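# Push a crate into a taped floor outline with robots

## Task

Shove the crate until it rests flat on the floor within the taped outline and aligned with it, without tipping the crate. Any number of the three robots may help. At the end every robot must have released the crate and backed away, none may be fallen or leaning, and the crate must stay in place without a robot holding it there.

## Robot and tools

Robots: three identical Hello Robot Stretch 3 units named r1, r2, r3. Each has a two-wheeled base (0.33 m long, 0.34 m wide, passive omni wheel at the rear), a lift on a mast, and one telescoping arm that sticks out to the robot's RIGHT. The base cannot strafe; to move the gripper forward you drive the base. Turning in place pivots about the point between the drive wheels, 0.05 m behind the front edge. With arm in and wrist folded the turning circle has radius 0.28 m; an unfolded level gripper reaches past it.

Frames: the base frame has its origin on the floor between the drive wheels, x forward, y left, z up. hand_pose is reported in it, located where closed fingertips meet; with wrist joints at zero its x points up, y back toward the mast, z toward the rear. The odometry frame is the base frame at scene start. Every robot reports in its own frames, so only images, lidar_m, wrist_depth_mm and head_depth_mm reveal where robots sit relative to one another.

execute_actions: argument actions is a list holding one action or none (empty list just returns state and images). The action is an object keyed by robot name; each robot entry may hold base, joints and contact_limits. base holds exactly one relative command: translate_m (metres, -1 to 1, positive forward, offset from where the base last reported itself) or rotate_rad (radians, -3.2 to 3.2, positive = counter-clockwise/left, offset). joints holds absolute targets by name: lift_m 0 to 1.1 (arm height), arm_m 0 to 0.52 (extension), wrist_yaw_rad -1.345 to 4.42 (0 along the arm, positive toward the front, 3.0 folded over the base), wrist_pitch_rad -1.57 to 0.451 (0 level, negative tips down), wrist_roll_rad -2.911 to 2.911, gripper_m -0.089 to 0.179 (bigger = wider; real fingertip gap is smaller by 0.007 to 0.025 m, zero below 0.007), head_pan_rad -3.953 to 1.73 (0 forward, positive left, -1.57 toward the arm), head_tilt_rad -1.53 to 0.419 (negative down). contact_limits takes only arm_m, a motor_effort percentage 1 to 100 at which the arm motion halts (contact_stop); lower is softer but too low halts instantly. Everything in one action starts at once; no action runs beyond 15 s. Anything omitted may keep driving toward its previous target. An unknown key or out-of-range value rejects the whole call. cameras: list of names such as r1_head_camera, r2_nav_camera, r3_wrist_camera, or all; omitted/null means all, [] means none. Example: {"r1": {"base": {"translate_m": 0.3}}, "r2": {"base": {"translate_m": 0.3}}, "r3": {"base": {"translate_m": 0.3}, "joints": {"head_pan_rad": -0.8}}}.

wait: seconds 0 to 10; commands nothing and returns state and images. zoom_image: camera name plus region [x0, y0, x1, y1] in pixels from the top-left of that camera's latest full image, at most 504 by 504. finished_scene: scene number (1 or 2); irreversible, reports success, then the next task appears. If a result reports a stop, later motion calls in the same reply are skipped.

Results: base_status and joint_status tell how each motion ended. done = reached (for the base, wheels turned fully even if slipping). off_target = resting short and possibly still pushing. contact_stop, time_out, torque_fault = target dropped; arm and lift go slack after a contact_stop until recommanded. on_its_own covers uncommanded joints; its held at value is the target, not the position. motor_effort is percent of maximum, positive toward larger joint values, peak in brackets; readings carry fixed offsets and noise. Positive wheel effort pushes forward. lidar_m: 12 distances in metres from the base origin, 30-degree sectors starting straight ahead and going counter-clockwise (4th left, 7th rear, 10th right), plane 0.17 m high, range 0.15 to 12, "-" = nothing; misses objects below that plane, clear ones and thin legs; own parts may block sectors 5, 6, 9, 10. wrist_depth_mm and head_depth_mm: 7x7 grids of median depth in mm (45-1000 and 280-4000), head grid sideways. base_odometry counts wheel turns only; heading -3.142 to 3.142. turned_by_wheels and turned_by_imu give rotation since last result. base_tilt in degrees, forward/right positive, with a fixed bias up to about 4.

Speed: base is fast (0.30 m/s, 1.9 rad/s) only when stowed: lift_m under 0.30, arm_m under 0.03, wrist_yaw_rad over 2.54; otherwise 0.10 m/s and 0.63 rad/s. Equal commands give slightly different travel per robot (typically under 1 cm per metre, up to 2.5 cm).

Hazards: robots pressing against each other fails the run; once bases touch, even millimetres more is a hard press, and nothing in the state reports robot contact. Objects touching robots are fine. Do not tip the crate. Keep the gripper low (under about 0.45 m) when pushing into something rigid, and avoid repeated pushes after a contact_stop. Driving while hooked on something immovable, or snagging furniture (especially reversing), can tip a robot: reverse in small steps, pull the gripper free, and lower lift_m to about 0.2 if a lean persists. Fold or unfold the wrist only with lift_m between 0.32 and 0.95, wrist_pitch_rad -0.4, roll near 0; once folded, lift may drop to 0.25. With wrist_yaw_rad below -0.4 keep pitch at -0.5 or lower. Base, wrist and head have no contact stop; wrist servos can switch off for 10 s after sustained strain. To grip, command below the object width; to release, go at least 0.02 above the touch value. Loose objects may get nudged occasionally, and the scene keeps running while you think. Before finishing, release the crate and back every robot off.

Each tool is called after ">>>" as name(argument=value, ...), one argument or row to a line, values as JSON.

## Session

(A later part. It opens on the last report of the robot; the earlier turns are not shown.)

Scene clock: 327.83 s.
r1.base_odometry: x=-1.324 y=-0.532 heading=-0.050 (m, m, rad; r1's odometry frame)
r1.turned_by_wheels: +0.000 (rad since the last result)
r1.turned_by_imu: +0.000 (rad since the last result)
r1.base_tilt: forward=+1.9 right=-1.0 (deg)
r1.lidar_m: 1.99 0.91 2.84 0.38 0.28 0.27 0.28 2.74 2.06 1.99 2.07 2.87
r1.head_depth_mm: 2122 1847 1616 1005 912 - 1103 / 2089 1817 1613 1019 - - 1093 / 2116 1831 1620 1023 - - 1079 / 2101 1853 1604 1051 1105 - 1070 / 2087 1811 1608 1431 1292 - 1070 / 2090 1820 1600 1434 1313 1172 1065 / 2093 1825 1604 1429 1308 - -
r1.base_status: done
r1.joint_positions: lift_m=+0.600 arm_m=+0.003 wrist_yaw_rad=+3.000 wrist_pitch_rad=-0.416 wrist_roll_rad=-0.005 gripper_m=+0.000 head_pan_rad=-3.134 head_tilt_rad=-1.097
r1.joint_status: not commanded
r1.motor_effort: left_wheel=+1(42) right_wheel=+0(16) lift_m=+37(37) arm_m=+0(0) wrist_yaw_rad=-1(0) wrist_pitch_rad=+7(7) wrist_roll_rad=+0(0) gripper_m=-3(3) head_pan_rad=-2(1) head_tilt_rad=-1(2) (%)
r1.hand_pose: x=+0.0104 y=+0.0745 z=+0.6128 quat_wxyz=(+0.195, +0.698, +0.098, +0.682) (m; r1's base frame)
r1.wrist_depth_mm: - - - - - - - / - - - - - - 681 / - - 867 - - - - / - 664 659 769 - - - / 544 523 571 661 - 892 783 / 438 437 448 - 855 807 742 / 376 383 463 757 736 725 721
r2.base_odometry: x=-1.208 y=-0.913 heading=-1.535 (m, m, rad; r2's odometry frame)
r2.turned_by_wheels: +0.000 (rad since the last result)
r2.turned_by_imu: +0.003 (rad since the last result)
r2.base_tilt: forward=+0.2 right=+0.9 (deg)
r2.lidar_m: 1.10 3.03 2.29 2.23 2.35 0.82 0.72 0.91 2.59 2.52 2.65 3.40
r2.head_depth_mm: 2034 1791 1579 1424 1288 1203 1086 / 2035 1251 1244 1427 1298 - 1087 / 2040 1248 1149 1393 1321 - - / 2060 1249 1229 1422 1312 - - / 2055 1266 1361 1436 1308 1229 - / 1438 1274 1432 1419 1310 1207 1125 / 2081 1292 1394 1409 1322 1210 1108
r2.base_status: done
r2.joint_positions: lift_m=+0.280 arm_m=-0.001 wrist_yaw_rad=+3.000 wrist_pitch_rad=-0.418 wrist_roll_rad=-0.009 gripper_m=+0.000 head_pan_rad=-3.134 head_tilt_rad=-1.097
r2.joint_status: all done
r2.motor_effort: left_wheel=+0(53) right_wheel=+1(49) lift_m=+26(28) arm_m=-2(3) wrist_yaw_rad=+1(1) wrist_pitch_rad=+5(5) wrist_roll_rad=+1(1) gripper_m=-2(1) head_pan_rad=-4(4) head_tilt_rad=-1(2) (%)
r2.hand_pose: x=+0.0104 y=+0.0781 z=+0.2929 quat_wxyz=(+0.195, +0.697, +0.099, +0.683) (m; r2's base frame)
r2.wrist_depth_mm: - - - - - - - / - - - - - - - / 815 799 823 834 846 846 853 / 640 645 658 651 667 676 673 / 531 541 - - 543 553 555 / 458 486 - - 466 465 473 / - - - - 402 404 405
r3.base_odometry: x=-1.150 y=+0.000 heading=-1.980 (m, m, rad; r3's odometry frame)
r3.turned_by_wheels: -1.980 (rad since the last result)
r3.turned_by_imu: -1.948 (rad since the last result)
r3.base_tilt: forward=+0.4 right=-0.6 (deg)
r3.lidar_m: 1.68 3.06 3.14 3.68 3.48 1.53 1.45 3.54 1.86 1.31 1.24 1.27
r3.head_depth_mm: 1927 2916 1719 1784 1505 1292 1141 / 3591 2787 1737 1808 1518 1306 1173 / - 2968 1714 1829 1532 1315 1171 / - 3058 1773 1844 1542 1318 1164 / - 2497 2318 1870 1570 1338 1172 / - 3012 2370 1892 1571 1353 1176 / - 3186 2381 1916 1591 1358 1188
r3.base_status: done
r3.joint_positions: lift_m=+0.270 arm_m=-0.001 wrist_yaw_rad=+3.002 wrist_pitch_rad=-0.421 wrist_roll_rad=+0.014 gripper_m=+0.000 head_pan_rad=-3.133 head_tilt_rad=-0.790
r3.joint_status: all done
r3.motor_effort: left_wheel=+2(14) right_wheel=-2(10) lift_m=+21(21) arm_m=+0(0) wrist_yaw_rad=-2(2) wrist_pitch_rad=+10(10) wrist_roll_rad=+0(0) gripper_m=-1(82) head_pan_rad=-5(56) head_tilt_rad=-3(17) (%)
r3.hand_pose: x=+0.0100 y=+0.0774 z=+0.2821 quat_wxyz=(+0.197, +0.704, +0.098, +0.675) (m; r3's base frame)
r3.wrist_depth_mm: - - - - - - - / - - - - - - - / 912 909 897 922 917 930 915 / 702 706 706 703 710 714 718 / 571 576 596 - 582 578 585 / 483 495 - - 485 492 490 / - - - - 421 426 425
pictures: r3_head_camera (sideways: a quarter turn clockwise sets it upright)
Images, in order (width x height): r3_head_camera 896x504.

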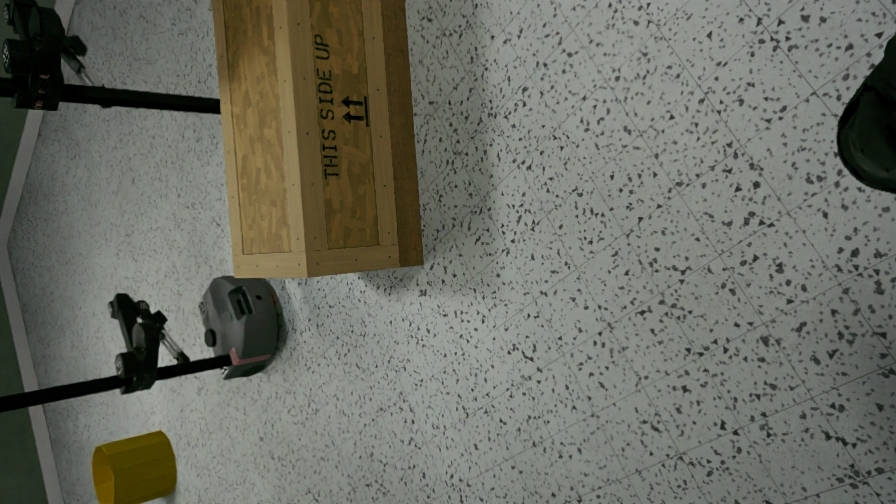

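>>> execute_actions(
  actions=[
    {"r2":{"base":{"rotate_rad":0.44}},"r3":{"base":{"rotate_rad":-0.05}}},
  ],
  cameras=[],
)

>>> execute_actions(
  actions=[
    {"r3":{"base":{"translate_m":-0.95},"joints":{"head_tilt_rad":-1.2}},"r2":{"joints":{"head_tilt_rad":-0.85}}},
  ],
  cameras=["r3_head_camera","r2_head_camera"],
)

Scene clock: 335.53 s.
r1.base_odometry: x=-1.324 y=-0.532 heading=-0.050 (m, m, rad; r1's odometry frame)
r1.turned_by_wheels: +0.000 (rad since the last result)
r1.turned_by_imu: +0.000 (rad since the last result)
r1.base_tilt: forward=+1.9 right=-1.1 (deg)
r1.lidar_m: 2.00 0.88 2.84 0.38 0.28 0.27 0.28 2.75 2.05 1.99 2.07 2.87
r1.head_depth_mm: 2138 1831 1629 1008 919 - 1101 / 2124 1826 1614 1018 - - 1102 / 2091 1815 1614 1018 - - 1072 / 2104 1826 1610 1045 1102 - 1074 / 2078 1835 1621 1435 1292 - 1069 / 2087 1819 1596 1430 1320 1166 1065 / 2070 1817 1581 1430 1310 - -
r1.base_status: not commanded
r1.joint_positions: lift_m=+0.600 arm_m=+0.003 wrist_yaw_rad=+3.000 wrist_pitch_rad=-0.416 wrist_roll_rad=-0.005 gripper_m=+0.000 head_pan_rad=-3.134 head_tilt_rad=-1.097
r1.joint_status: not commanded
r1.motor_effort: left_wheel=+1(1) right_wheel=+0(0) lift_m=+38(38) arm_m=+0(0) wrist_yaw_rad=+0(0) wrist_pitch_rad=+6(7) wrist_roll_rad=+0(0) gripper_m=-2(3) head_pan_rad=-1(1) head_tilt_rad=-1(1) (%)
r1.hand_pose: x=+0.0104 y=+0.0745 z=+0.6128 quat_wxyz=(+0.195, +0.698, +0.098, +0.682) (m; r1's base frame)
r1.wrist_depth_mm: - - - - - - - / - - - - - - 626 / - - 856 - - - 804 / - 667 633 795 - - - / 536 525 570 661 - 866 785 / 448 442 451 - 863 843 709 / 378 382 465 790 757 752 717
r2.base_odometry: x=-1.208 y=-0.913 heading=-1.096 (m, m, rad; r2's odometry frame)
r2.turned_by_wheels: +0.440 (rad since the last result)
r2.turned_by_imu: +0.434 (rad since the last result)
r2.base_tilt: forward=+0.2 right=+0.9 (deg)
r2.lidar_m: 3.28 2.34 2.23 2.29 2.50 0.73 0.91 2.65 2.52 2.59 3.43 1.11
r2.head_depth_mm: 2051 1249 1144 1301 1296 1206 1090 / 1427 1261 1307 1410 1296 - 1078 / 1377 1295 1460 1441 1315 - - / 2022 1558 1406 1443 1313 - - / 1976 1802 1457 1442 1306 1229 - / 1946 1812 1604 1443 1308 1220 1128 / 2045 1817 1612 1455 1314 1199 1109
r2.base_status: done
r2.joint_positions: lift_m=+0.280 arm_m=-0.001 wrist_yaw_rad=+3.000 wrist_pitch_rad=-0.418 wrist_roll_rad=-0.009 gripper_m=+0.000 head_pan_rad=-3.134 head_tilt_rad=-1.097
r2.joint_status: not commanded
r2.motor_effort: left_wheel=+0(9) right_wheel=+2(9) lift_m=+26(26) arm_m=-2(2) wrist_yaw_rad=+1(1) wrist_pitch_rad=+5(5) wrist_roll_rad=+1(1) gripper_m=-2(1) head_pan_rad=-3(4) head_tilt_rad=-1(1) (%)
r2.hand_pose: x=+0.0104 y=+0.0781 z=+0.2929 quat_wxyz=(+0.195, +0.697, +0.099, +0.683) (m; r2's base frame)
r2.wrist_depth_mm: - - - - - - - / - - - - - - - / 811 824 836 847 841 844 871 / 644 646 652 657 674 672 683 / 529 539 - - 548 554 558 / 460 483 - - 470 463 469 / - - - - 405 404 409
r3.base_odometry: x=-1.150 y=+0.000 heading=-2.030 (m, m, rad; r3's odometry frame)
r3.turned_by_wheels: -0.050 (rad since the last result)
r3.turned_by_imu: -0.050 (rad since the last result)
r3.base_tilt: forward=+0.4 right=-0.6 (deg)
r3.lidar_m: 1.61 3.05 3.09 3.77 3.48 1.56 1.45 3.53 1.98 1.34 1.24 1.26
r3.head_depth_mm: 3745 2909 1728 1792 1502 1295 1146 / 1821 2826 1748 1805 1518 1307 1168 / - 2966 1735 1831 1523 1318 1178 / - 3042 1729 1839 1539 1326 1166 / - 2950 2257 1869 1555 1334 1171 / - 2792 2370 1894 1568 1343 1178 / - 3217 2424 1907 1580 1356 1191
r3.base_status: done
r3.joint_positions: lift_m=+0.270 arm_m=-0.001 wrist_yaw_rad=+3.002 wrist_pitch_rad=-0.421 wrist_roll_rad=+0.014 gripper_m=+0.000 head_pan_rad=-3.133 head_tilt_rad=-0.790
r3.joint_status: not commanded
r3.motor_effort: left_wheel=+3(9) right_wheel=-3(11) lift_m=+21(21) arm_m=+0(0) wrist_yaw_rad=-2(1) wrist_pitch_rad=+10(10) wrist_roll_rad=+0(0) gripper_m=-2(2) head_pan_rad=-5(3) head_tilt_rad=-5(4) (%)
r3.hand_pose: x=+0.0100 y=+0.0774 z=+0.2821 quat_wxyz=(+0.197, +0.704, +0.098, +0.675) (m; r3's base frame)
r3.wrist_depth_mm: - - - - - - - / - - - - - - - / 894 905 908 914 924 917 934 / 701 699 701 705 712 720 719 / 570 572 597 - 582 586 581 / 489 496 - - 490 495 493 / - - - - 424 425 426
pictures: none
No camera images: the call's "cameras" was empty. Leave "cameras" out to get every camera's image.

Scene clock: 340.40 s.
r1.base_odometry: x=-1.324 y=-0.532 heading=-0.050 (m, m, rad; r1's odometry frame)
r1.turned_by_wheels: +0.000 (rad since the last result)
r1.turned_by_imu: +0.000 (rad since the last result)
r1.base_tilt: forward=+1.8 right=-1.0 (deg)
r1.lidar_m: 1.99 0.89 2.84 0.38 0.28 0.27 0.28 2.74 2.05 1.99 2.07 2.87
r1.head_depth_mm: 2119 1833 1621 1011 909 - 1103 / 2108 1820 1612 1019 - - 1100 / 2118 1826 1619 1015 - - 1073 / 2126 1833 1610 1048 1107 - 1066 / 2116 1828 1586 1440 1283 - 1064 / 2070 1822 1593 1432 1319 1173 1070 / 2082 1820 1593 1426 1312 - -
r1.base_status: not commanded
r1.joint_positions: lift_m=+0.600 arm_m=+0.003 wrist_yaw_rad=+3.000 wrist_pitch_rad=-0.416 wrist_roll_rad=-0.005 gripper_m=+0.000 head_pan_rad=-3.134 head_tilt_rad=-1.097
r1.joint_status: not commanded
r1.motor_effort: left_wheel=+0(1) right_wheel=+0(0) lift_m=+38(37) arm_m=+0(0) wrist_yaw_rad=+0(1) wrist_pitch_rad=+7(6) wrist_roll_rad=+0(0) gripper_m=-3(2) head_pan_rad=-1(2) head_tilt_rad=-1(1) (%)
r1.hand_pose: x=+0.0104 y=+0.0745 z=+0.6128 quat_wxyz=(+0.195, +0.698, +0.098, +0.682) (m; r1's base frame)
r1.wrist_depth_mm: - - - - - - - / - - - - - - 640 / - - 849 - - - 791 / - 669 654 783 - - - / 535 529 563 655 - 857 793 / 435 431 443 - 864 817 684 / 379 380 462 759 751 743 718
r2.base_odometry: x=-1.208 y=-0.913 heading=-1.096 (m, m, rad; r2's odometry frame)
r2.turned_by_wheels: +0.000 (rad since the last result)
r2.turned_by_imu: -0.001 (rad since the last result)
r2.base_tilt: forward=+0.2 right=+1.0 (deg)
r2.lidar_m: 3.27 2.34 2.23 2.29 3.03 0.73 0.91 2.64 2.52 2.59 3.43 1.10
r2.head_depth_mm: 3457 2594 1446 1207 1221 1280 1143 / 3511 2583 1438 1286 1406 1274 1174 / 3196 972 1408 1449 1479 1290 1190 / 3169 1030 1926 1478 1415 1290 1169 / 3530 2369 2004 1516 1468 1293 1151 / 3311 1054 2098 1732 1496 1291 1146 / 3097 2637 2101 1753 1490 1295 1149
r2.base_status: not commanded
r2.joint_positions: lift_m=+0.280 arm_m=-0.001 wrist_yaw_rad=+3.000 wrist_pitch_rad=-0.418 wrist_roll_rad=-0.009 gripper_m=+0.000 head_pan_rad=-3.134 head_tilt_rad=-0.853
r2.joint_status: all done
r2.motor_effort: left_wheel=-1(1) right_wheel=+2(3) lift_m=+26(26) arm_m=-3(3) wrist_yaw_rad=+0(0) wrist_pitch_rad=+5(5) wrist_roll_rad=+1(1) gripper_m=-2(2) head_pan_rad=-3(4) head_tilt_rad=+1(18) (%)
r2.hand_pose: x=+0.0104 y=+0.0781 z=+0.2929 quat_wxyz=(+0.195, +0.697, +0.099, +0.683) (m; r2's base frame)
r2.wrist_depth_mm: - - - - - - - / - - - - - - - / 815 786 831 836 839 849 879 / 648 660 653 677 669 685 666 / 524 540 - - 541 547 554 / 451 482 - - 467 471 475 / - - - - 402 403 410
r3.base_odometry: x=-0.729 y=+0.852 heading=-2.030 (m, m, rad; r3's odometry frame)
r3.turned_by_wheels: +0.000 (rad since the last result)
r3.turned_by_imu: +0.002 (rad since the last result)
r3.base_tilt: forward=+0.4 right=-0.6 (deg)
r3.lidar_m: 2.32 3.82 3.87 3.14 0.81 0.55 0.52 0.53 2.86 1.93 1.80 1.83
r3.head_depth_mm: 1750 1119 1034 1310 1268 1148 1092 / 1770 1129 1041 1321 - - 1094 / 1817 1139 1038 1290 - - 1104 / 1838 1147 1053 1253 1296 - 1104 / 1842 1156 1052 1299 1288 - 1108 / 1636 1641 1527 1408 1301 1209 1122 / 1614 1669 1542 1414 1310 1214 1140
r3.base_status: done
r3.joint_positions: lift_m=+0.270 arm_m=-0.001 wrist_yaw_rad=+3.002 wrist_pitch_rad=-0.421 wrist_roll_rad=+0.014 gripper_m=+0.000 head_pan_rad=-3.133 head_tilt_rad=-1.186
r3.joint_status: all done
r3.motor_effort: left_wheel=+2(8) right_wheel=-2(12) lift_m=+21(21) arm_m=+0(0) wrist_yaw_rad=-2(1) wrist_pitch_rad=+10(10) wrist_roll_rad=+0(0) gripper_m=-2(3) head_pan_rad=-3(5) head_tilt_rad=-7(29) (%)
r3.hand_pose: x=+0.0100 y=+0.0774 z=+0.2821 quat_wxyz=(+0.197, +0.704, +0.098, +0.675) (m; r3's base frame)
r3.wrist_depth_mm: - - - - - - - / - - - - - - - / 882 889 922 924 913 932 947 / 707 700 703 706 721 702 725 / 574 567 598 - 585 575 585 / 481 500 - - 492 488 488 / - - - - 425 427 425
pictures: r2_head_camera (sideways: a quarter turn clockwise sets it upright), r3_head_camera (sideways: a quarter turn clockwise sets it upright)
Images, in order (width x height): r2_head_camera 896x504, r3_head_camera 896x504.

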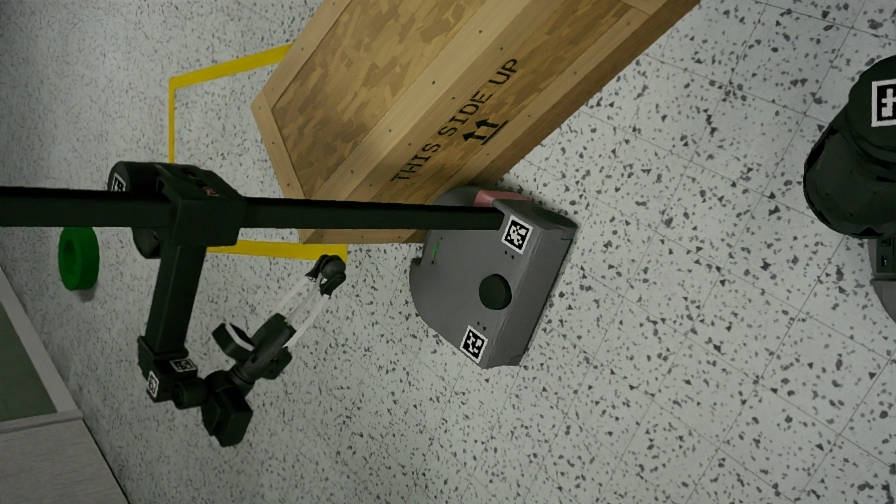

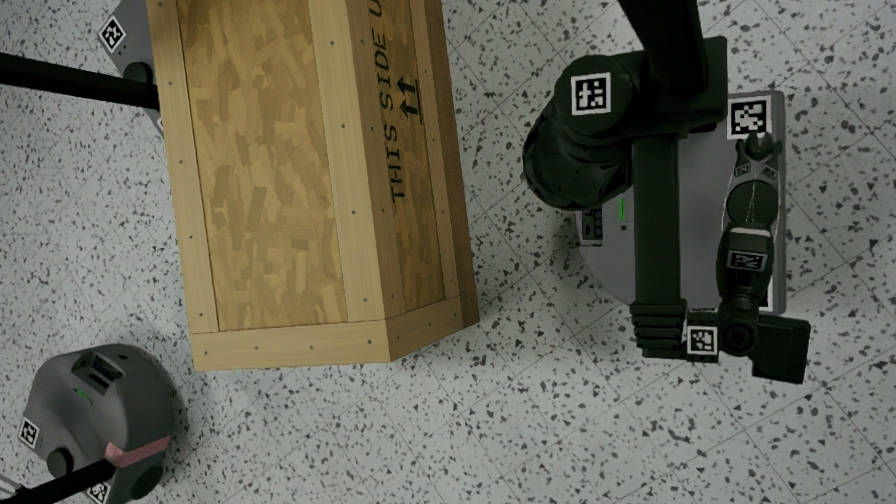

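>>> execute_actions(
  actions=[
    {"r3":{"base":{"rotate_rad":0.2},"joints":{"lift_m":0.6}},"r2":{"base":{"translate_m":0.1}}},
  ],
  cameras=[],
)

>>> execute_actions(
  actions=[
    {"r3":{"base":{"translate_m":-0.42}},"r2":{"joints":{"head_pan_rad":-3.5,"head_tilt_rad":-0.85}}},
  ],
  cameras=["r3_head_camera","r2_head_camera","r2_nav_camera"],
)

Scene clock: 351.00 s.
r1.base_odometry: x=-1.324 y=-0.532 heading=-0.050 (m, m, rad; r1's odometry frame)
r1.turned_by_wheels: +0.000 (rad since the last result)
r1.turned_by_imu: +0.000 (rad since the last result)
r1.base_tilt: forward=+1.9 right=-1.0 (deg)
r1.lidar_m: 1.99 0.98 2.85 0.38 0.28 0.27 0.28 2.76 2.05 1.99 2.08 2.88
r1.head_depth_mm: 2112 1818 1626 1007 908 - 1099 / 2110 1842 1616 1019 - - 1095 / 2121 1836 1621 1015 - - 1075 / 2097 1811 1616 1041 1106 - 1067 / 2087 1814 1599 1431 1286 - 1062 / 2070 1813 1611 1427 1312 1164 1070 / 2078 1815 1605 1428 1304 - -
r1.base_status: not commanded
r1.joint_positions: lift_m=+0.600 arm_m=+0.003 wrist_yaw_rad=+3.000 wrist_pitch_rad=-0.416 wrist_roll_rad=-0.005 gripper_m=+0.000 head_pan_rad=-3.134 head_tilt_rad=-1.097
r1.joint_status: not commanded
r1.motor_effort: left_wheel=+0(0) right_wheel=+0(1) lift_m=+37(37) arm_m=+0(0) wrist_yaw_rad=-1(1) wrist_pitch_rad=+7(6) wrist_roll_rad=+0(0) gripper_m=-2(2) head_pan_rad=-1(2) head_tilt_rad=-1(2) (%)
r1.hand_pose: x=+0.0104 y=+0.0745 z=+0.6128 quat_wxyz=(+0.195, +0.698, +0.098, +0.682) (m; r1's base frame)
r1.wrist_depth_mm: - - - - - - - / - - - - - - 677 / - - 862 - - - - / - 673 647 772 - - 925 / 538 530 574 664 - 981 787 / 445 440 438 - 855 840 782 / 377 383 466 762 734 737 711
r2.base_odometry: x=-1.163 y=-1.002 heading=-1.096 (m, m, rad; r2's odometry frame)
r2.turned_by_wheels: +0.000 (rad since the last result)
r2.turned_by_imu: +0.000 (rad since the last result)
r2.base_tilt: forward=+0.2 right=+0.9 (deg)
r2.lidar_m: 3.22 2.29 2.18 2.24 2.98 0.81 1.01 2.69 2.56 2.64 3.41 1.01
r2.head_depth_mm: 3507 2577 1458 1229 1316 1282 1136 / 3529 2599 1447 1358 1442 1283 1174 / 3094 2356 1453 1556 1467 1282 1199 / 3266 1100 1904 1476 1475 1299 1160 / 3518 1127 2095 1562 1480 1298 1146 / 3400 1135 2106 1739 1478 1295 1150 / 3096 2646 2119 1728 1490 1297 1151
r2.base_status: done
r2.joint_positions: lift_m=+0.280 arm_m=-0.001 wrist_yaw_rad=+3.000 wrist_pitch_rad=-0.418 wrist_roll_rad=-0.009 gripper_m=+0.000 head_pan_rad=-3.134 head_tilt_rad=-0.852
r2.joint_status: not commanded
r2.motor_effort: left_wheel=-1(8) right_wheel=+2(10) lift_m=+26(26) arm_m=-2(2) wrist_yaw_rad=+1(0) wrist_pitch_rad=+5(5) wrist_roll_rad=+1(1) gripper_m=-2(3) head_pan_rad=-5(4) head_tilt_rad=+1(1) (%)
r2.hand_pose: x=+0.0104 y=+0.0781 z=+0.2929 quat_wxyz=(+0.195, +0.697, +0.099, +0.683) (m; r2's base frame)
r2.wrist_depth_mm: - - - - - - - / - - - - - - - / 799 814 826 840 845 868 872 / 645 650 653 651 665 673 671 / 536 537 - - 549 554 554 / 455 483 - - 464 469 468 / - - - - 402 402 409
r3.base_odometry: x=-0.729 y=+0.852 heading=-1.830 (m, m, rad; r3's odometry frame)
r3.turned_by_wheels: +0.200 (rad since the last result)
r3.turned_by_imu: +0.196 (rad since the last result)
r3.base_tilt: forward=+0.4 right=-0.6 (deg)
r3.lidar_m: 2.84 3.82 3.82 2.97 0.67 0.53 0.52 2.70 2.33 1.82 1.79 1.92
r3.head_depth_mm: 1774 1116 1024 1041 - 1142 1095 / 1769 1127 1031 - - - 1090 / 1815 1135 1038 - - - 1096 / 1764 1611 1044 1296 1311 - 1104 / 1638 1673 1516 1386 1317 1219 1108 / 1698 1683 1530 1409 1328 - 1104 / 1883 1694 1548 1414 1319 1210 1110
r3.base_status: done
r3.joint_positions: lift_m=+0.600 arm_m=-0.001 wrist_yaw_rad=+3.002 wrist_pitch_rad=-0.421 wrist_roll_rad=+0.014 gripper_m=+0.000 head_pan_rad=-3.134 head_tilt_rad=-1.186
r3.joint_status: all done
r3.motor_effort: left_wheel=-2(8) right_wheel=+2(11) lift_m=+29(31) arm_m=+0(0) wrist_yaw_rad=-2(1) wrist_pitch_rad=+10(10) wrist_roll_rad=+0(0) gripper_m=-2(2) head_pan_rad=-6(4) head_tilt_rad=-7(6) (%)
r3.hand_pose: x=+0.0100 y=+0.0774 z=+0.6118 quat_wxyz=(+0.197, +0.704, +0.098, +0.675) (m; r3's base frame)
r3.wrist_depth_mm: - - - - - - - / - - - - - - - / - - - - - - - / 665 - - - - - - / 646 886 - - - - - / 647 840 - - 885 882 891 / 649 762 787 762 763 772 767
pictures: none
No camera images: the call's "cameras" was empty. Leave "cameras" out to get every camera's image.

Scene clock: 356.17 s.
r1.base_odometry: x=-1.324 y=-0.532 heading=-0.050 (m, m, rad; r1's odometry frame)
r1.turned_by_wheels: +0.000 (rad since the last result)
r1.turned_by_imu: +0.000 (rad since the last result)
r1.base_tilt: forward=+1.9 right=-1.0 (deg)
r1.lidar_m: 1.99 0.98 2.85 0.38 0.28 0.27 0.28 2.74 2.05 1.99 2.08 2.87
r1.head_depth_mm: 2131 1841 1615 1003 911 - 1101 / 2123 1832 1619 1017 - - 1097 / 2110 1829 1608 1018 - - 1074 / 2114 1828 1605 1048 1107 - 1070 / 2111 1829 1612 1421 1288 - 1062 / 2091 1817 1597 1421 1309 1170 1065 / 2077 1786 1584 1427 1309 - -
r1.base_status: not commanded
r1.joint_positions: lift_m=+0.600 arm_m=+0.003 wrist_yaw_rad=+3.000 wrist_pitch_rad=-0.416 wrist_roll_rad=-0.005 gripper_m=+0.000 head_pan_rad=-3.134 head_tilt_rad=-1.097
r1.joint_status: not commanded
r1.motor_effort: left_wheel=+0(1) right_wheel=+0(0) lift_m=+37(37) arm_m=+0(0) wrist_yaw_rad=-1(1) wrist_pitch_rad=+7(7) wrist_roll_rad=+0(0) gripper_m=-3(2) head_pan_rad=-1(1) head_tilt_rad=-1(2) (%)
r1.hand_pose: x=+0.0104 y=+0.0745 z=+0.6128 quat_wxyz=(+0.195, +0.698, +0.098, +0.682) (m; r1's base frame)
r1.wrist_depth_mm: - - - - - - - / - - - - - - 684 / - - 845 - - - - / - 669 637 812 - - 918 / 534 532 561 650 - 946 808 / 443 438 436 - 867 866 784 / 379 384 458 749 745 735 718
r2.base_odometry: x=-1.163 y=-1.002 heading=-1.096 (m, m, rad; r2's odometry frame)
r2.turned_by_wheels: +0.000 (rad since the last result)
r2.turned_by_imu: -0.001 (rad since the last result)
r2.base_tilt: forward=+0.3 right=+0.9 (deg)
r2.lidar_m: 3.23 2.30 2.18 2.25 2.97 0.81 1.01 2.71 2.57 2.64 3.39 1.01
r2.head_depth_mm: 1198 2506 2075 1612 1460 1281 - / 3206 2396 1603 1271 1440 1282 1156 / 3490 2604 1451 1247 1390 1296 1178 / 3536 2623 1462 1325 1458 1288 1208 / 3576 2627 1462 1502 1478 1294 1162 / 3600 2645 1460 1491 1444 1294 1147 / 3388 982 1939 1529 1446 1300 1150
r2.base_status: not commanded
r2.joint_positions: lift_m=+0.280 arm_m=-0.001 wrist_yaw_rad=+3.000 wrist_pitch_rad=-0.418 wrist_roll_rad=-0.009 gripper_m=+0.000 head_pan_rad=-3.493 head_tilt_rad=-0.852
r2.joint_status: all done
r2.motor_effort: left_wheel=-2(1) right_wheel=+2(2) lift_m=+26(26) arm_m=-3(3) wrist_yaw_rad=+0(1) wrist_pitch_rad=+5(5) wrist_roll_rad=+1(1) gripper_m=-2(3) head_pan_rad=-5(30) head_tilt_rad=+1(4) (%)
r2.hand_pose: x=+0.0104 y=+0.0781 z=+0.2929 quat_wxyz=(+0.195, +0.697, +0.099, +0.683) (m; r2's base frame)
r2.wrist_depth_mm: - - - - - - - / - - - - - - - / 815 781 813 843 847 851 875 / 645 639 656 667 672 666 674 / 525 530 - - 548 548 556 / 454 485 - - 464 468 473 / - - - - 403 405 407
r3.base_odometry: x=-0.622 y=+1.257 heading=-1.830 (m, m, rad; r3's odometry frame)
r3.turned_by_wheels: -0.001 (rad since the last result)
r3.turned_by_imu: +0.028 (rad since the last result)
r3.base_tilt: forward=+0.4 right=-0.5 (deg)
r3.lidar_m: 3.13 4.04 3.60 0.71 0.35 0.28 0.28 0.30 2.41 1.92 1.90 2.07
r3.head_depth_mm: 1767 1609 1016 968 - 1143 1094 / 1796 1619 1027 - - - 1089 / 1804 1633 1037 - - - 1097 / 1827 1614 1053 960 988 - 1102 / 1585 1595 1518 1392 1320 1217 1111 / 1556 1658 1532 1404 1326 - 1108 / 1873 1695 1548 1413 1322 1210 1115
r3.base_status: translate_m off_target (by the wheels' count: -0.4195 of -0.4200)
r3.joint_positions: lift_m=+0.600 arm_m=-0.001 wrist_yaw_rad=+3.002 wrist_pitch_rad=-0.420 wrist_roll_rad=+0.014 gripper_m=+0.000 head_pan_rad=-3.135 head_tilt_rad=-1.187
r3.joint_status: not commanded
r3.on_its_own: left_wheel is at rest, and its effort (-81) is outside its rest range (-18 to +18); right_wheel is at rest, and its effort (-70) is outside its rest range (-18 to +18)
r3.motor_effort: left_wheel=-81(88) right_wheel=-70(75) lift_m=+28(29) arm_m=+0(0) wrist_yaw_rad=-1(2) wrist_pitch_rad=+10(10) wrist_roll_rad=+0(0) gripper_m=-3(2) head_pan_rad=-3(3) head_tilt_rad=-5(5) (%)
r3.hand_pose: x=+0.0101 y=+0.0775 z=+0.6121 quat_wxyz=(+0.196, +0.704, +0.098, +0.675) (m; r3's base frame)
r3.wrist_depth_mm: - - - - - - - / - - - - - - - / - 776 - - - - - / 598 606 - - - - - / 493 511 - - - - - / 414 495 - - 904 897 889 / 370 492 764 766 768 761 762
pictures: r2_head_camera (sideways: a quarter turn clockwise sets it upright), r2_nav_camera (sideways: a quarter turn counterclockwise sets it upright), r3_head_camera (sideways: a quarter turn clockwise sets it upright)
Images, in order (width x height): r2_head_camera 896x504, r2_nav_camera 672x504, r3_head_camera 896x504.

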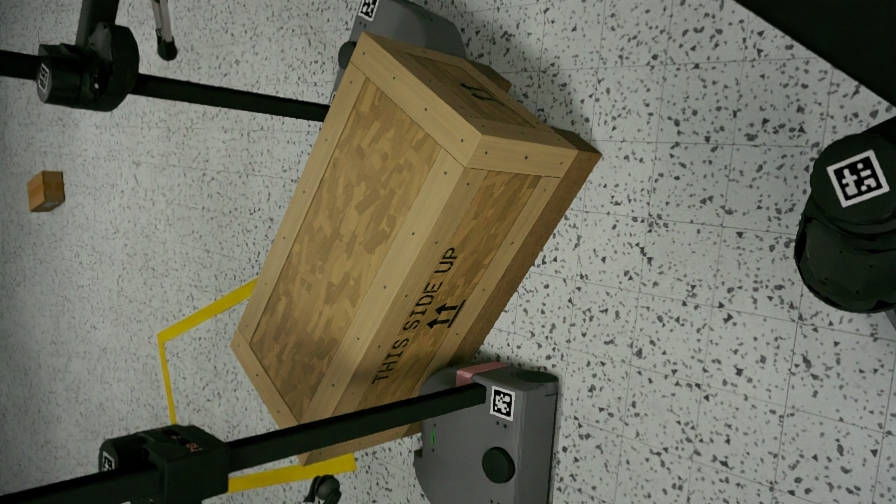

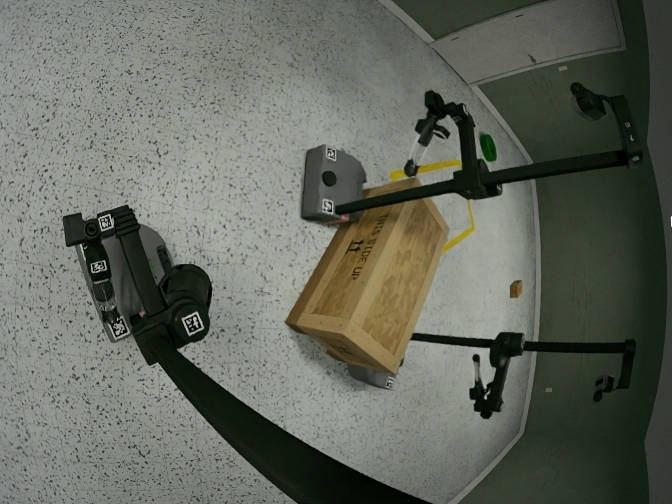

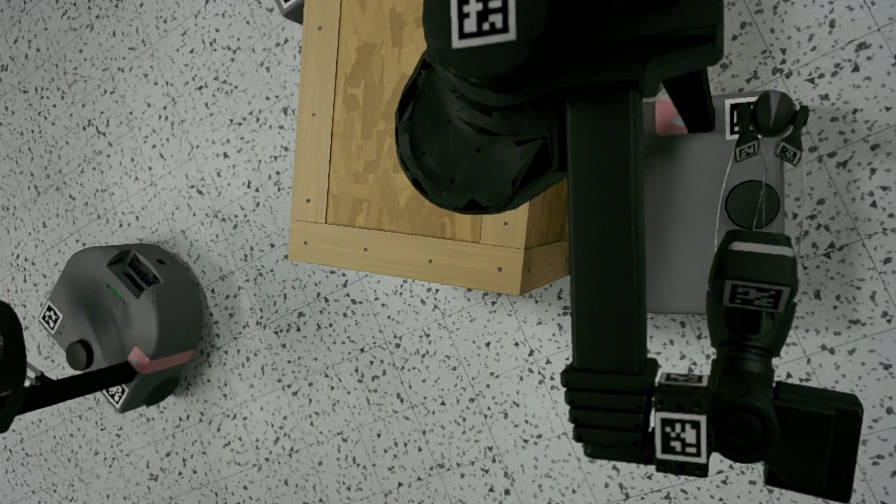

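>>> execute_actions(
  actions=[
    {"r1":{"base":{"rotate_rad":-0.35}},"r3":{"base":{"translate_m":0.003}}},
  ],
  cameras=[],
)

>>> execute_actions(
  actions=[
    {"r1":{"base":{"translate_m":-0.12}},"r3":{"base":{"translate_m":-0.14}}},
  ],
  cameras=["r3_head_camera","r2_head_camera","r1_head_camera"],
)

Scene clock: 365.80 s.
r1.base_odometry: x=-1.324 y=-0.532 heading=-0.399 (m, m, rad; r1's odometry frame)
r1.turned_by_wheels: -0.349 (rad since the last result)
r1.turned_by_imu: -0.333 (rad since the last result)
r1.base_tilt: forward=+1.9 right=-1.0 (deg)
r1.lidar_m: 3.67 1.98 0.98 0.60 0.33 0.27 0.27 0.31 2.33 1.99 1.98 2.23
r1.head_depth_mm: 2153 1852 1631 1008 910 - 1100 / 2124 1839 1617 1026 - - 1104 / 2129 1841 1612 1016 - - 1072 / 2109 1834 1606 1012 994 - 1067 / 2133 1819 1604 994 946 - 1068 / 2098 1815 1611 1431 1279 1161 1064 / 2066 1800 1590 1422 1298 - -
r1.base_status: rotate_rad off_target (by the wheels' count: -0.3489 of -0.3500)
r1.joint_positions: lift_m=+0.600 arm_m=+0.003 wrist_yaw_rad=+3.000 wrist_pitch_rad=-0.416 wrist_roll_rad=-0.005 gripper_m=+0.000 head_pan_rad=-3.134 head_tilt_rad=-1.097
r1.joint_status: not commanded
r1.on_its_own: right_wheel is at rest, and its effort (-52) is outside its rest range (-18 to +18)
r1.motor_effort: left_wheel=+0(17) right_wheel=-52(67) lift_m=+37(38) arm_m=+0(0) wrist_yaw_rad=-1(0) wrist_pitch_rad=+7(7) wrist_roll_rad=+0(0) gripper_m=-2(2) head_pan_rad=-1(2) head_tilt_rad=-2(2) (%)
r1.hand_pose: x=+0.0104 y=+0.0744 z=+0.6128 quat_wxyz=(+0.195, +0.698, +0.098, +0.682) (m; r1's base frame)
r1.wrist_depth_mm: - - - - - - - / - - - - - 847 - / - - - - - - - / - 674 - - - 985 - / 537 520 - - - 954 960 / 446 452 550 - 883 871 835 / 375 398 581 755 740 726 709
r2.base_odometry: x=-1.163 y=-1.002 heading=-1.096 (m, m, rad; r2's odometry frame)
r2.turned_by_wheels: +0.000 (rad since the last result)
r2.turned_by_imu: -0.001 (rad since the last result)
r2.base_tilt: forward=+0.3 right=+0.9 (deg)
r2.lidar_m: 3.21 2.29 2.18 2.24 2.98 0.81 0.97 2.69 2.57 2.64 3.40 1.01
r2.head_depth_mm: 1212 2486 2070 1594 1465 1278 - / 3202 2421 1617 1264 1448 1281 1152 / 3483 2627 1454 1248 1390 1291 1180 / 3480 2613 1467 1319 1462 1282 1204 / 3505 2622 1463 1506 1475 1297 1166 / 3556 2549 1494 1451 1423 1299 1150 / 3377 942 1931 1523 1456 1296 1150
r2.base_status: not commanded
r2.joint_positions: lift_m=+0.280 arm_m=-0.001 wrist_yaw_rad=+3.000 wrist_pitch_rad=-0.418 wrist_roll_rad=-0.009 gripper_m=+0.000 head_pan_rad=-3.493 head_tilt_rad=-0.852
r2.joint_status: not commanded
r2.motor_effort: left_wheel=-2(1) right_wheel=+2(2) lift_m=+26(26) arm_m=-3(2) wrist_yaw_rad=+1(1) wrist_pitch_rad=+5(5) wrist_roll_rad=+1(1) gripper_m=-3(2) head_pan_rad=-3(4) head_tilt_rad=+1(1) (%)
r2.hand_pose: x=+0.0104 y=+0.0781 z=+0.2929 quat_wxyz=(+0.195, +0.697, +0.099, +0.683) (m; r2's base frame)
r2.wrist_depth_mm: - - - - - - - / - - - - - - - / 810 786 826 832 868 848 868 / 637 642 668 655 660 678 681 / 530 541 - - 544 549 548 / 460 487 - - 468 466 472 / - - - - 406 407 408
r3.base_odometry: x=-0.622 y=+1.254 heading=-1.830 (m, m, rad; r3's odometry frame)
r3.turned_by_wheels: +0.000 (rad since the last result)
r3.turned_by_imu: -0.001 (rad since the last result)
r3.base_tilt: forward=+0.4 right=-0.5 (deg)
r3.lidar_m: 3.10 4.04 3.60 0.72 0.35 0.28 0.28 0.30 2.41 1.92 1.90 2.05
r3.head_depth_mm: 1791 1609 1022 966 - 1147 1093 / 1808 1609 1027 - - - 1088 / 1810 1635 1039 - - - 1098 / 1808 1619 1060 962 997 - 1106 / 1598 1598 1519 1386 1321 1219 1108 / 1557 1648 1538 1404 1327 - 1111 / 1883 1697 1549 1418 1319 1213 1106
r3.base_status: done
r3.joint_positions: lift_m=+0.600 arm_m=-0.001 wrist_yaw_rad=+3.002 wrist_pitch_rad=-0.420 wrist_roll_rad=+0.014 gripper_m=+0.000 head_pan_rad=-3.135 head_tilt_rad=-1.187
r3.joint_status: not commanded
r3.motor_effort: left_wheel=+0(69) right_wheel=+0(65) lift_m=+28(28) arm_m=+0(0) wrist_yaw_rad=+0(2) wrist_pitch_rad=+10(10) wrist_roll_rad=+0(0) gripper_m=-2(2) head_pan_rad=-3(3) head_tilt_rad=-6(5) (%)
r3.hand_pose: x=+0.0101 y=+0.0775 z=+0.6121 quat_wxyz=(+0.196, +0.704, +0.098, +0.675) (m; r3's base frame)
r3.wrist_depth_mm: - - - - - - - / - - - - - - - / - 765 - - - - - / 596 597 - - - - - / 491 514 - - - - - / 413 496 - - 874 892 875 / 369 504 753 761 763 763 760
pictures: none
No camera images: the call's "cameras" was empty. Leave "cameras" out to get every camera's image.

Scene clock: 368.87 s.
r1.base_odometry: x=-1.434 y=-0.486 heading=-0.398 (m, m, rad; r1's odometry frame)
r1.turned_by_wheels: +0.001 (rad since the last result)
r1.turned_by_imu: +0.077 (rad since the last result)
r1.base_tilt: forward=+1.9 right=-1.0 (deg)
r1.lidar_m: 4.18 1.08 1.04 0.34 0.26 0.26 0.28 0.40 2.28 2.01 2.01 2.37
r1.head_depth_mm: 2124 1844 1628 1012 912 - 1096 / 2137 1831 1619 1022 - - 1097 / 2128 1822 1624 1022 - - 1068 / 2096 1837 1616 1014 1127 - 1063 / 2096 1822 1607 1413 1263 - 1070 / 2101 1808 1592 1431 1308 1168 1067 / 2073 1821 1609 1428 1309 - -
r1.base_status: translate_m off_target (by the wheels' count: -0.1197 of -0.1200)
r1.joint_positions: lift_m=+0.600 arm_m=+0.003 wrist_yaw_rad=+3.000 wrist_pitch_rad=-0.416 wrist_roll_rad=-0.005 gripper_m=+0.000 head_pan_rad=-3.134 head_tilt_rad=-1.097
r1.joint_status: not commanded
r1.on_its_own: left_wheel is at rest, and its effort (-45) is outside its rest range (-18 to +18); right_wheel is at rest, and its effort (-59) is outside its rest range (-18 to +18)
r1.motor_effort: left_wheel=-45(94) right_wheel=-59(75) lift_m=+37(37) arm_m=+0(0) wrist_yaw_rad=+0(1) wrist_pitch_rad=+7(6) wrist_roll_rad=+0(0) gripper_m=-3(2) head_pan_rad=-1(0) head_tilt_rad=-2(1) (%)
r1.hand_pose: x=+0.0104 y=+0.0744 z=+0.6128 quat_wxyz=(+0.195, +0.698, +0.098, +0.682) (m; r1's base frame)
r1.wrist_depth_mm: - - - - - - - / - - - - - - 844 / - - - - - - - / - 655 644 694 - - - / 545 520 533 582 - 965 964 / 450 436 427 - 874 835 825 / 377 376 428 720 741 756 716
r2.base_odometry: x=-1.163 y=-1.002 heading=-1.096 (m, m, rad; r2's odometry frame)
r2.turned_by_wheels: +0.000 (rad since the last result)
r2.turned_by_imu: +0.000 (rad since the last result)
r2.base_tilt: forward=+0.2 right=+0.8 (deg)
r2.lidar_m: 3.22 2.29 2.18 2.24 2.99 0.77 1.00 2.70 2.57 2.63 3.40 1.01
r2.head_depth_mm: 1152 2422 2048 1581 1468 1284 - / 3340 2431 1716 1278 1444 1284 1161 / 3467 2634 1447 1225 1388 1291 1184 / 3560 2610 1459 1276 1421 1292 1199 / 3564 2648 1472 1562 1473 1289 1166 / 3592 1111 1539 1485 1489 1293 1149 / 954 1100 2017 1547 1485 1297 1150
r2.base_status: not commanded
r2.joint_positions: lift_m=+0.280 arm_m=-0.001 wrist_yaw_rad=+3.000 wrist_pitch_rad=-0.418 wrist_roll_rad=-0.009 gripper_m=+0.000 head_pan_rad=-3.493 head_tilt_rad=-0.852
r2.joint_status: not commanded
r2.motor_effort: left_wheel=+0(1) right_wheel=+2(2) lift_m=+26(26) arm_m=-3(2) wrist_yaw_rad=+1(1) wrist_pitch_rad=+5(5) wrist_roll_rad=+1(1) gripper_m=-2(2) head_pan_rad=-5(4) head_tilt_rad=+2(1) (%)
r2.hand_pose: x=+0.0104 y=+0.0781 z=+0.2929 quat_wxyz=(+0.195, +0.697, +0.099, +0.683) (m; r2's base frame)
r2.wrist_depth_mm: - - - - - - - / - - - - - - - / 823 808 826 843 833 853 891 / 649 652 664 659 666 675 690 / 533 528 - - 546 558 555 / 456 483 - - 466 470 473 / - - - - 400 408 406
r3.base_odometry: x=-0.586 y=+1.389 heading=-1.831 (m, m, rad; r3's odometry frame)
r3.turned_by_wheels: +0.000 (rad since the last result)
r3.turned_by_imu: +0.085 (rad since the last result)
r3.base_tilt: forward=+0.5 right=-0.5 (deg)
r3.lidar_m: 3.52 4.08 3.39 0.37 0.27 0.26 0.28 2.43 2.28 1.91 1.90 2.15
r3.head_depth_mm: 1769 1607 1469 967 - 1140 1096 / 1789 1613 1025 - - - 1092 / 1803 1614 1058 - - - 1095 / 1569 1545 1500 990 1288 - 1103 / 1464 1610 1519 1394 1320 1221 1110 / 1864 1675 1533 1413 1321 - 1113 / 1891 1697 1545 1414 1318 1206 1112
r3.base_status: translate_m off_target (by the wheels' count: -0.1396 of -0.1400)
r3.joint_positions: lift_m=+0.600 arm_m=-0.001 wrist_yaw_rad=+3.001 wrist_pitch_rad=-0.420 wrist_roll_rad=+0.014 gripper_m=+0.000 head_pan_rad=-3.135 head_tilt_rad=-1.187
r3.joint_status: not commanded
r3.on_its_own: left_wheel is at rest, and its effort (-68) is outside its rest range (-18 to +18); right_wheel is at rest, and its effort (-60) is outside its rest range (-18 to +18)
r3.motor_effort: left_wheel=-68(84) right_wheel=-60(82) lift_m=+28(27) arm_m=+0(0) wrist_yaw_rad=-1(1) wrist_pitch_rad=+10(10) wrist_roll_rad=+0(0) gripper_m=-2(1) head_pan_rad=-3(3) head_tilt_rad=-6(6) (%)
r3.hand_pose: x=+0.0101 y=+0.0775 z=+0.6121 quat_wxyz=(+0.197, +0.704, +0.098, +0.675) (m; r3's base frame)
r3.wrist_depth_mm: - - - - - - - / - - - - - - - / - - 786 - - - - / 640 597 604 - - - - / 493 492 561 - - - - / 414 416 - - 876 874 885 / 359 379 712 761 765 771 767
pictures: r1_head_camera (sideways: a quarter turn clockwise sets it upright), r2_head_camera (sideways: a quarter turn clockwise sets it upright), r3_head_camera (sideways: a quarter turn clockwise sets it upright)
Images, in order (width x height): r1_head_camera 896x504, r2_head_camera 896x504, r3_head_camera 896x504.

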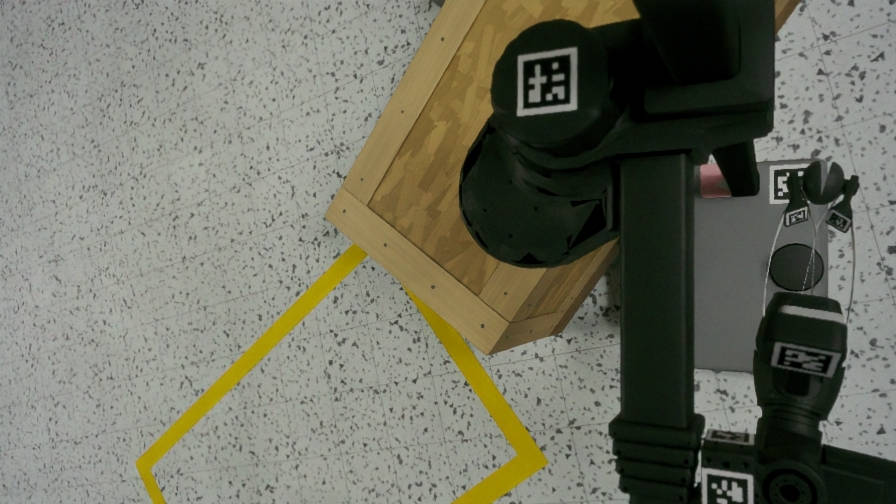

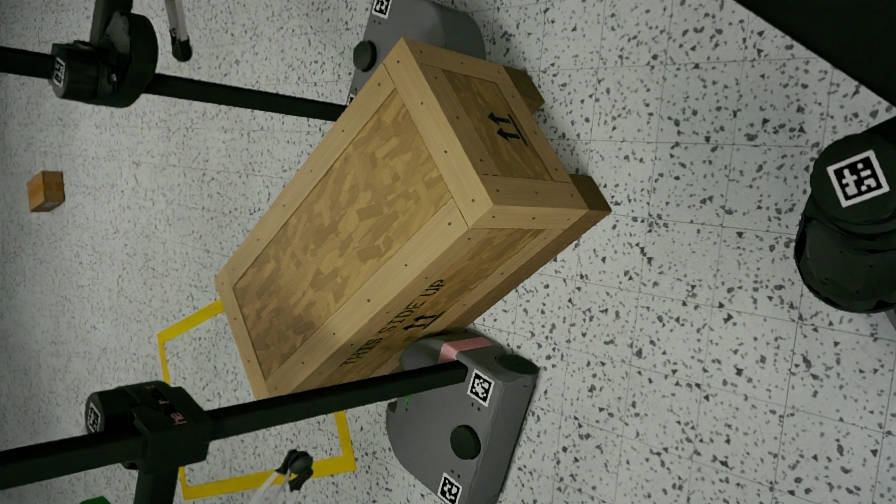

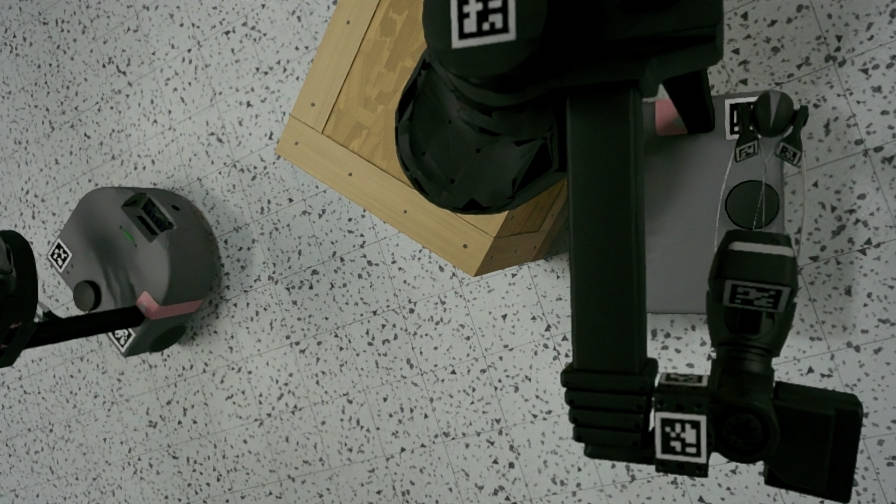

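>>> execute_actions(
  actions=[
    {"r1":{"base":{"translate_m":0.3},"joints":{"lift_m":0.28}},"r2":{"base":{"rotate_rad":-1.02}},"r3":{"base":{"translate_m":0.2},"joints":{"lift_m":0.28}}},
  ],
  cameras=[],
)

>>> execute_actions(
  actions=[
    {"r1":{"base":{"rotate_rad":-2.0},"joints":{"head_pan_rad":-1.6,"head_tilt_rad":-0.9}},"r2":{"base":{"translate_m":-0.48},"joints":{"head_pan_rad":-3.14,"head_tilt_rad":-1.1}},"r3":{"base":{"rotate_rad":-2.57},"joints":{"head_pan_rad":0,"head_tilt_rad":-1.0}}},
  ],
  cameras=["r3_head_camera","r3_nav_camera","r1_nav_camera"],
)

Scene clock: 407.47 s.
r1.base_odometry: x=-1.158 y=-0.602 heading=-0.398 (m, m, rad; r1's odometry frame)
r1.turned_by_wheels: +0.000 (rad since the last result)
r1.turned_by_imu: -0.001 (rad since the last result)
r1.base_tilt: forward=+1.9 right=-1.0 (deg)
r1.lidar_m: 3.88 1.81 0.89 2.81 0.51 0.50 0.54 3.73 2.20 1.94 1.94 2.28
r1.head_depth_mm: 2142 1832 1129 1010 1103 1157 1097 / 2113 1831 1125 1018 1269 1224 1094 / 2108 1811 1124 1058 1324 - 1087 / 2121 1825 1120 1250 1327 - 1079 / 2092 1819 1522 1388 1302 - 1074 / 2065 1799 1605 1443 1287 1214 1067 / 2082 1821 1601 1418 1285 1183 1085
r1.base_status: done
r1.joint_positions: lift_m=+0.280 arm_m=+0.003 wrist_yaw_rad=+3.000 wrist_pitch_rad=-0.416 wrist_roll_rad=-0.005 gripper_m=+0.000 head_pan_rad=-3.134 head_tilt_rad=-1.097
r1.joint_status: all done
r1.motor_effort: left_wheel=+1(38) right_wheel=+0(51) lift_m=+20(32) arm_m=+0(0) wrist_yaw_rad=+0(0) wrist_pitch_rad=+7(7) wrist_roll_rad=+0(0) gripper_m=-3(3) head_pan_rad=-2(2) head_tilt_rad=-1(2) (%)
r1.hand_pose: x=+0.0104 y=+0.0744 z=+0.2935 quat_wxyz=(+0.195, +0.698, +0.098, +0.682) (m; r1's base frame)
r1.wrist_depth_mm: 418 - - - - - - / 417 478 - - 899 - - / 429 512 - 975 832 801 912 / 445 548 752 734 729 689 671 / 465 578 613 627 587 571 557 / 470 518 - - 488 479 468 / 452 - - - 419 411 407
r2.base_odometry: x=-1.163 y=-1.002 heading=-2.116 (m, m, rad; r2's odometry frame)
r2.turned_by_wheels: -1.020 (rad since the last result)
r2.turned_by_imu: -1.009 (rad since the last result)
r2.base_tilt: forward=+0.3 right=+0.9 (deg)
r2.lidar_m: 3.37 1.01 3.09 2.27 2.20 2.27 3.07 0.76 0.83 0.90 2.56 2.65
r2.head_depth_mm: 2034 2300 2075 1718 1472 1289 - / 2203 2434 2067 1713 1467 1281 1156 / 2341 2512 2074 1722 1478 1292 1178 / 2562 2649 2084 1724 1478 1287 1201 / 2752 2620 2068 1735 1478 1291 1169 / 3003 2665 2100 1728 1483 1300 1143 / 3279 2641 2125 1746 1484 1293 1148
r2.base_status: done
r2.joint_positions: lift_m=+0.280 arm_m=-0.001 wrist_yaw_rad=+3.000 wrist_pitch_rad=-0.418 wrist_roll_rad=-0.009 gripper_m=+0.000 head_pan_rad=-3.493 head_tilt_rad=-0.852
r2.joint_status: not commanded
r2.motor_effort: left_wheel=+2(13) right_wheel=-2(7) lift_m=+26(26) arm_m=-3(3) wrist_yaw_rad=+1(0) wrist_pitch_rad=+5(5) wrist_roll_rad=+1(1) gripper_m=-2(2) head_pan_rad=-5(4) head_tilt_rad=+2(1) (%)
r2.hand_pose: x=+0.0104 y=+0.0781 z=+0.2929 quat_wxyz=(+0.195, +0.697, +0.099, +0.683) (m; r2's base frame)
r2.wrist_depth_mm: - - - - - - 800 / - - - - - - 772 / 826 806 828 839 851 856 779 / 646 647 653 654 673 668 673 / 532 537 - - 546 559 560 / 453 484 - - 463 471 467 / - - - - 401 406 403
r3.base_odometry: x=-0.638 y=+1.196 heading=-1.831 (m, m, rad; r3's odometry frame)
r3.turned_by_wheels: +0.000 (rad since the last result)
r3.turned_by_imu: -0.001 (rad since the last result)
r3.base_tilt: forward=+0.4 right=-0.6 (deg)
r3.lidar_m: 3.41 3.90 3.45 0.60 0.45 0.43 0.45 2.69 2.20 1.85 1.84 2.08
r3.head_depth_mm: 1768 1611 1021 962 1220 1144 1098 / 1785 1614 1030 991 - - 1095 / 1808 1637 1039 1150 - - 1101 / 1615 1645 1072 1347 1297 - 1106 / 1611 1622 1523 1392 1293 - 1108 / 1835 1680 1525 1396 1305 1204 1124 / 1884 1690 1545 1409 1306 1215 1134
r3.base_status: done
r3.joint_positions: lift_m=+0.280 arm_m=-0.001 wrist_yaw_rad=+3.001 wrist_pitch_rad=-0.420 wrist_roll_rad=+0.014 gripper_m=+0.000 head_pan_rad=-3.135 head_tilt_rad=-1.187
r3.joint_status: all done
r3.motor_effort: left_wheel=+0(55) right_wheel=+0(56) lift_m=+21(22) arm_m=+0(0) wrist_yaw_rad=-1(1) wrist_pitch_rad=+10(10) wrist_roll_rad=+0(0) gripper_m=-2(3) head_pan_rad=-3(4) head_tilt_rad=-5(6) (%)
r3.hand_pose: x=+0.0101 y=+0.0775 z=+0.2924 quat_wxyz=(+0.197, +0.704, +0.098, +0.675) (m; r3's base frame)
r3.wrist_depth_mm: 375 - - - - - - / 390 - - - - - - / 404 468 879 950 940 959 969 / 416 495 724 729 733 726 745 / 431 530 611 - 596 600 595 / 443 497 - - 502 504 505 / 435 - - - 435 435 441
pictures: none
No camera images: the call's "cameras" was empty. Leave "cameras" out to get every camera's image.

Scene clock: 410.73 s.
r1.base_odometry: x=-1.158 y=-0.602 heading=-2.398 (m, m, rad; r1's odometry frame)
r1.turned_by_wheels: -2.000 (rad since the last result)
r1.turned_by_imu: -1.999 (rad since the last result)
r1.base_tilt: forward=+1.9 right=-1.0 (deg)
r1.lidar_m: 2.09 1.93 1.96 2.47 3.88 1.81 3.00 0.87 0.50 0.50 0.56 3.15
r1.head_depth_mm: 2899 2459 1978 1150 1006 1226 1115 / 3112 2452 1963 1155 1029 1225 1126 / 2971 1532 1724 1145 1024 1222 - / 3223 2263 1684 1140 1047 1234 - / 3153 2417 1981 1148 1065 1240 1105 / 3150 2428 1942 1146 1101 1236 1105 / 3142 2422 1953 1135 1154 1232 1105
r1.base_status: done
r1.joint_positions: lift_m=+0.280 arm_m=+0.003 wrist_yaw_rad=+3.000 wrist_pitch_rad=-0.416 wrist_roll_rad=-0.005 gripper_m=+0.000 head_pan_rad=-1.607 head_tilt_rad=-0.902
r1.joint_status: all done
r1.motor_effort: left_wheel=+3(15) right_wheel=-2(7) lift_m=+21(21) arm_m=+0(0) wrist_yaw_rad=+0(1) wrist_pitch_rad=+7(7) wrist_roll_rad=+0(0) gripper_m=-3(2) head_pan_rad=+4(31) head_tilt_rad=+0(13) (%)
r1.hand_pose: x=+0.0104 y=+0.0744 z=+0.2935 quat_wxyz=(+0.195, +0.698, +0.098, +0.682) (m; r1's base frame)
r1.wrist_depth_mm: - - - - - - - / - - - - - - - / - - - 972 959 920 893 / 819 798 754 747 706 704 660 / 641 631 621 628 572 577 546 / 539 525 - - 477 482 460 / 458 - - - 415 418 403
r2.base_odometry: x=-0.914 y=-0.591 heading=-2.115 (m, m, rad; r2's odometry frame)
r2.turned_by_wheels: +0.000 (rad since the last result)
r2.turned_by_imu: -0.004 (rad since the last result)
r2.base_tilt: forward=+0.2 right=+0.9 (deg)
r2.lidar_m: 3.76 1.43 2.78 2.02 1.95 2.00 2.73 0.50 0.45 0.88 0.88 2.91
r2.head_depth_mm: 2092 1806 1590 1440 1296 1214 1089 / 2077 1812 1601 1446 1304 - 1070 / 2097 1821 1614 1440 1326 - - / 2100 1840 1604 1444 1312 - - / 2086 1843 1607 1452 1316 1235 - / 2101 1835 1599 1462 1301 1226 - / 2140 1550 1494 1439 1065 1170 1108
r2.base_status: done
r2.joint_positions: lift_m=+0.280 arm_m=-0.001 wrist_yaw_rad=+3.000 wrist_pitch_rad=-0.418 wrist_roll_rad=-0.009 gripper_m=+0.000 head_pan_rad=-3.147 head_tilt_rad=-1.087
r2.joint_status: all done
r2.motor_effort: left_wheel=+3(7) right_wheel=-1(10) lift_m=+27(26) arm_m=-2(2) wrist_yaw_rad=+1(1) wrist_pitch_rad=+5(5) wrist_roll_rad=+1(1) gripper_m=-2(2) head_pan_rad=+3(30) head_tilt_rad=-5(19) (%)
r2.hand_pose: x=+0.0104 y=+0.0781 z=+0.2929 quat_wxyz=(+0.195, +0.697, +0.099, +0.683) (m; r2's base frame)
r2.wrist_depth_mm: - - - - - - - / - - - - - - - / 822 797 818 829 836 870 856 / 642 643 652 656 663 682 675 / 531 540 - - 544 546 555 / 460 489 - - 462 466 467 / - - - - 403 408 406
r3.base_odometry: x=-0.638 y=+1.196 heading=+1.882 (m, m, rad; r3's odometry frame)
r3.turned_by_wheels: -2.570 (rad since the last result)
r3.turned_by_imu: -2.531 (rad since the last result)
r3.base_tilt: forward=+0.4 right=-0.6 (deg)
r3.lidar_m: 1.15 2.11 1.84 1.85 2.16 3.85 3.91 3.32 0.57 0.44 0.43 0.46
r3.head_depth_mm: 2250 1935 1465 1424 1028 1164 1095 / 2402 1177 1479 1459 1338 1203 1101 / 2458 2051 1739 1512 1356 1217 1113 / 2490 2066 1754 1534 1358 1227 1112 / 2541 2072 1770 1553 1380 1237 1118 / 2529 2110 1812 1560 1382 1246 1127 / 2584 2119 1813 1577 1390 1254 1136
r3.base_status: done
r3.joint_positions: lift_m=+0.280 arm_m=+0.000 wrist_yaw_rad=+3.001 wrist_pitch_rad=-0.420 wrist_roll_rad=+0.014 gripper_m=+0.000 head_pan_rad=-0.007 head_tilt_rad=-1.001
r3.joint_status: all done
r3.motor_effort: left_wheel=+2(12) right_wheel=-2(9) lift_m=+21(21) arm_m=+0(1) wrist_yaw_rad=-1(0) wrist_pitch_rad=+10(10) wrist_roll_rad=+0(0) gripper_m=-3(2) head_pan_rad=+3(57) head_tilt_rad=+0(17) (%)
r3.hand_pose: x=+0.0101 y=+0.0775 z=+0.2924 quat_wxyz=(+0.197, +0.704, +0.098, +0.675) (m; r3's base frame)
r3.wrist_depth_mm: - - - - - - - / - - - - - - - / 929 942 933 927 940 954 960 / 721 711 723 722 732 740 737 / 587 586 617 - 594 594 602 / 492 505 - - 497 499 502 / 440 - - - 436 434 438
pictures: r1_nav_camera (sideways: a quarter turn counterclockwise sets it upright), r3_head_camera (sideways: a quarter turn clockwise sets it upright), r3_nav_camera (sideways: a quarter turn counterclockwise sets it upright)
Images, in order (width x height): r1_nav_camera 672x504, r3_head_camera 896x504, r3_nav_camera 672x504.

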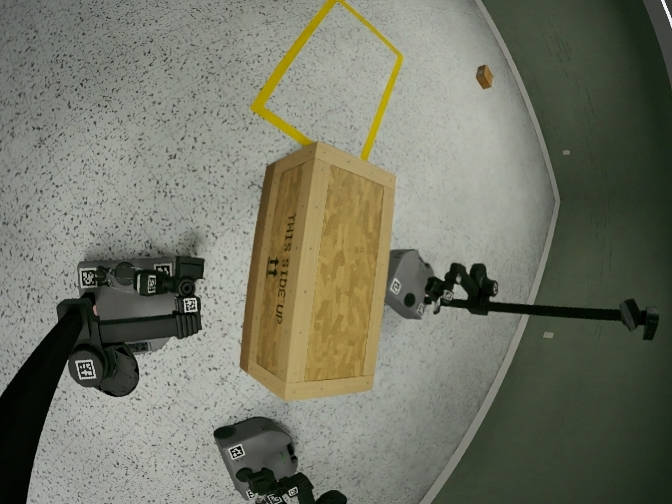

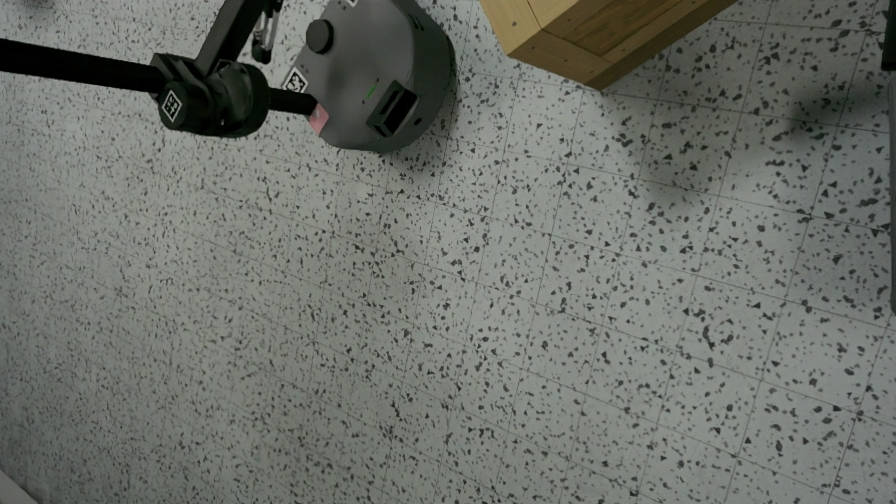

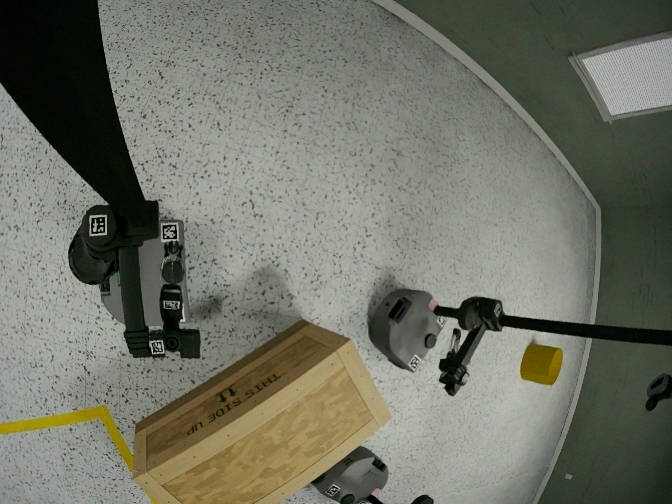

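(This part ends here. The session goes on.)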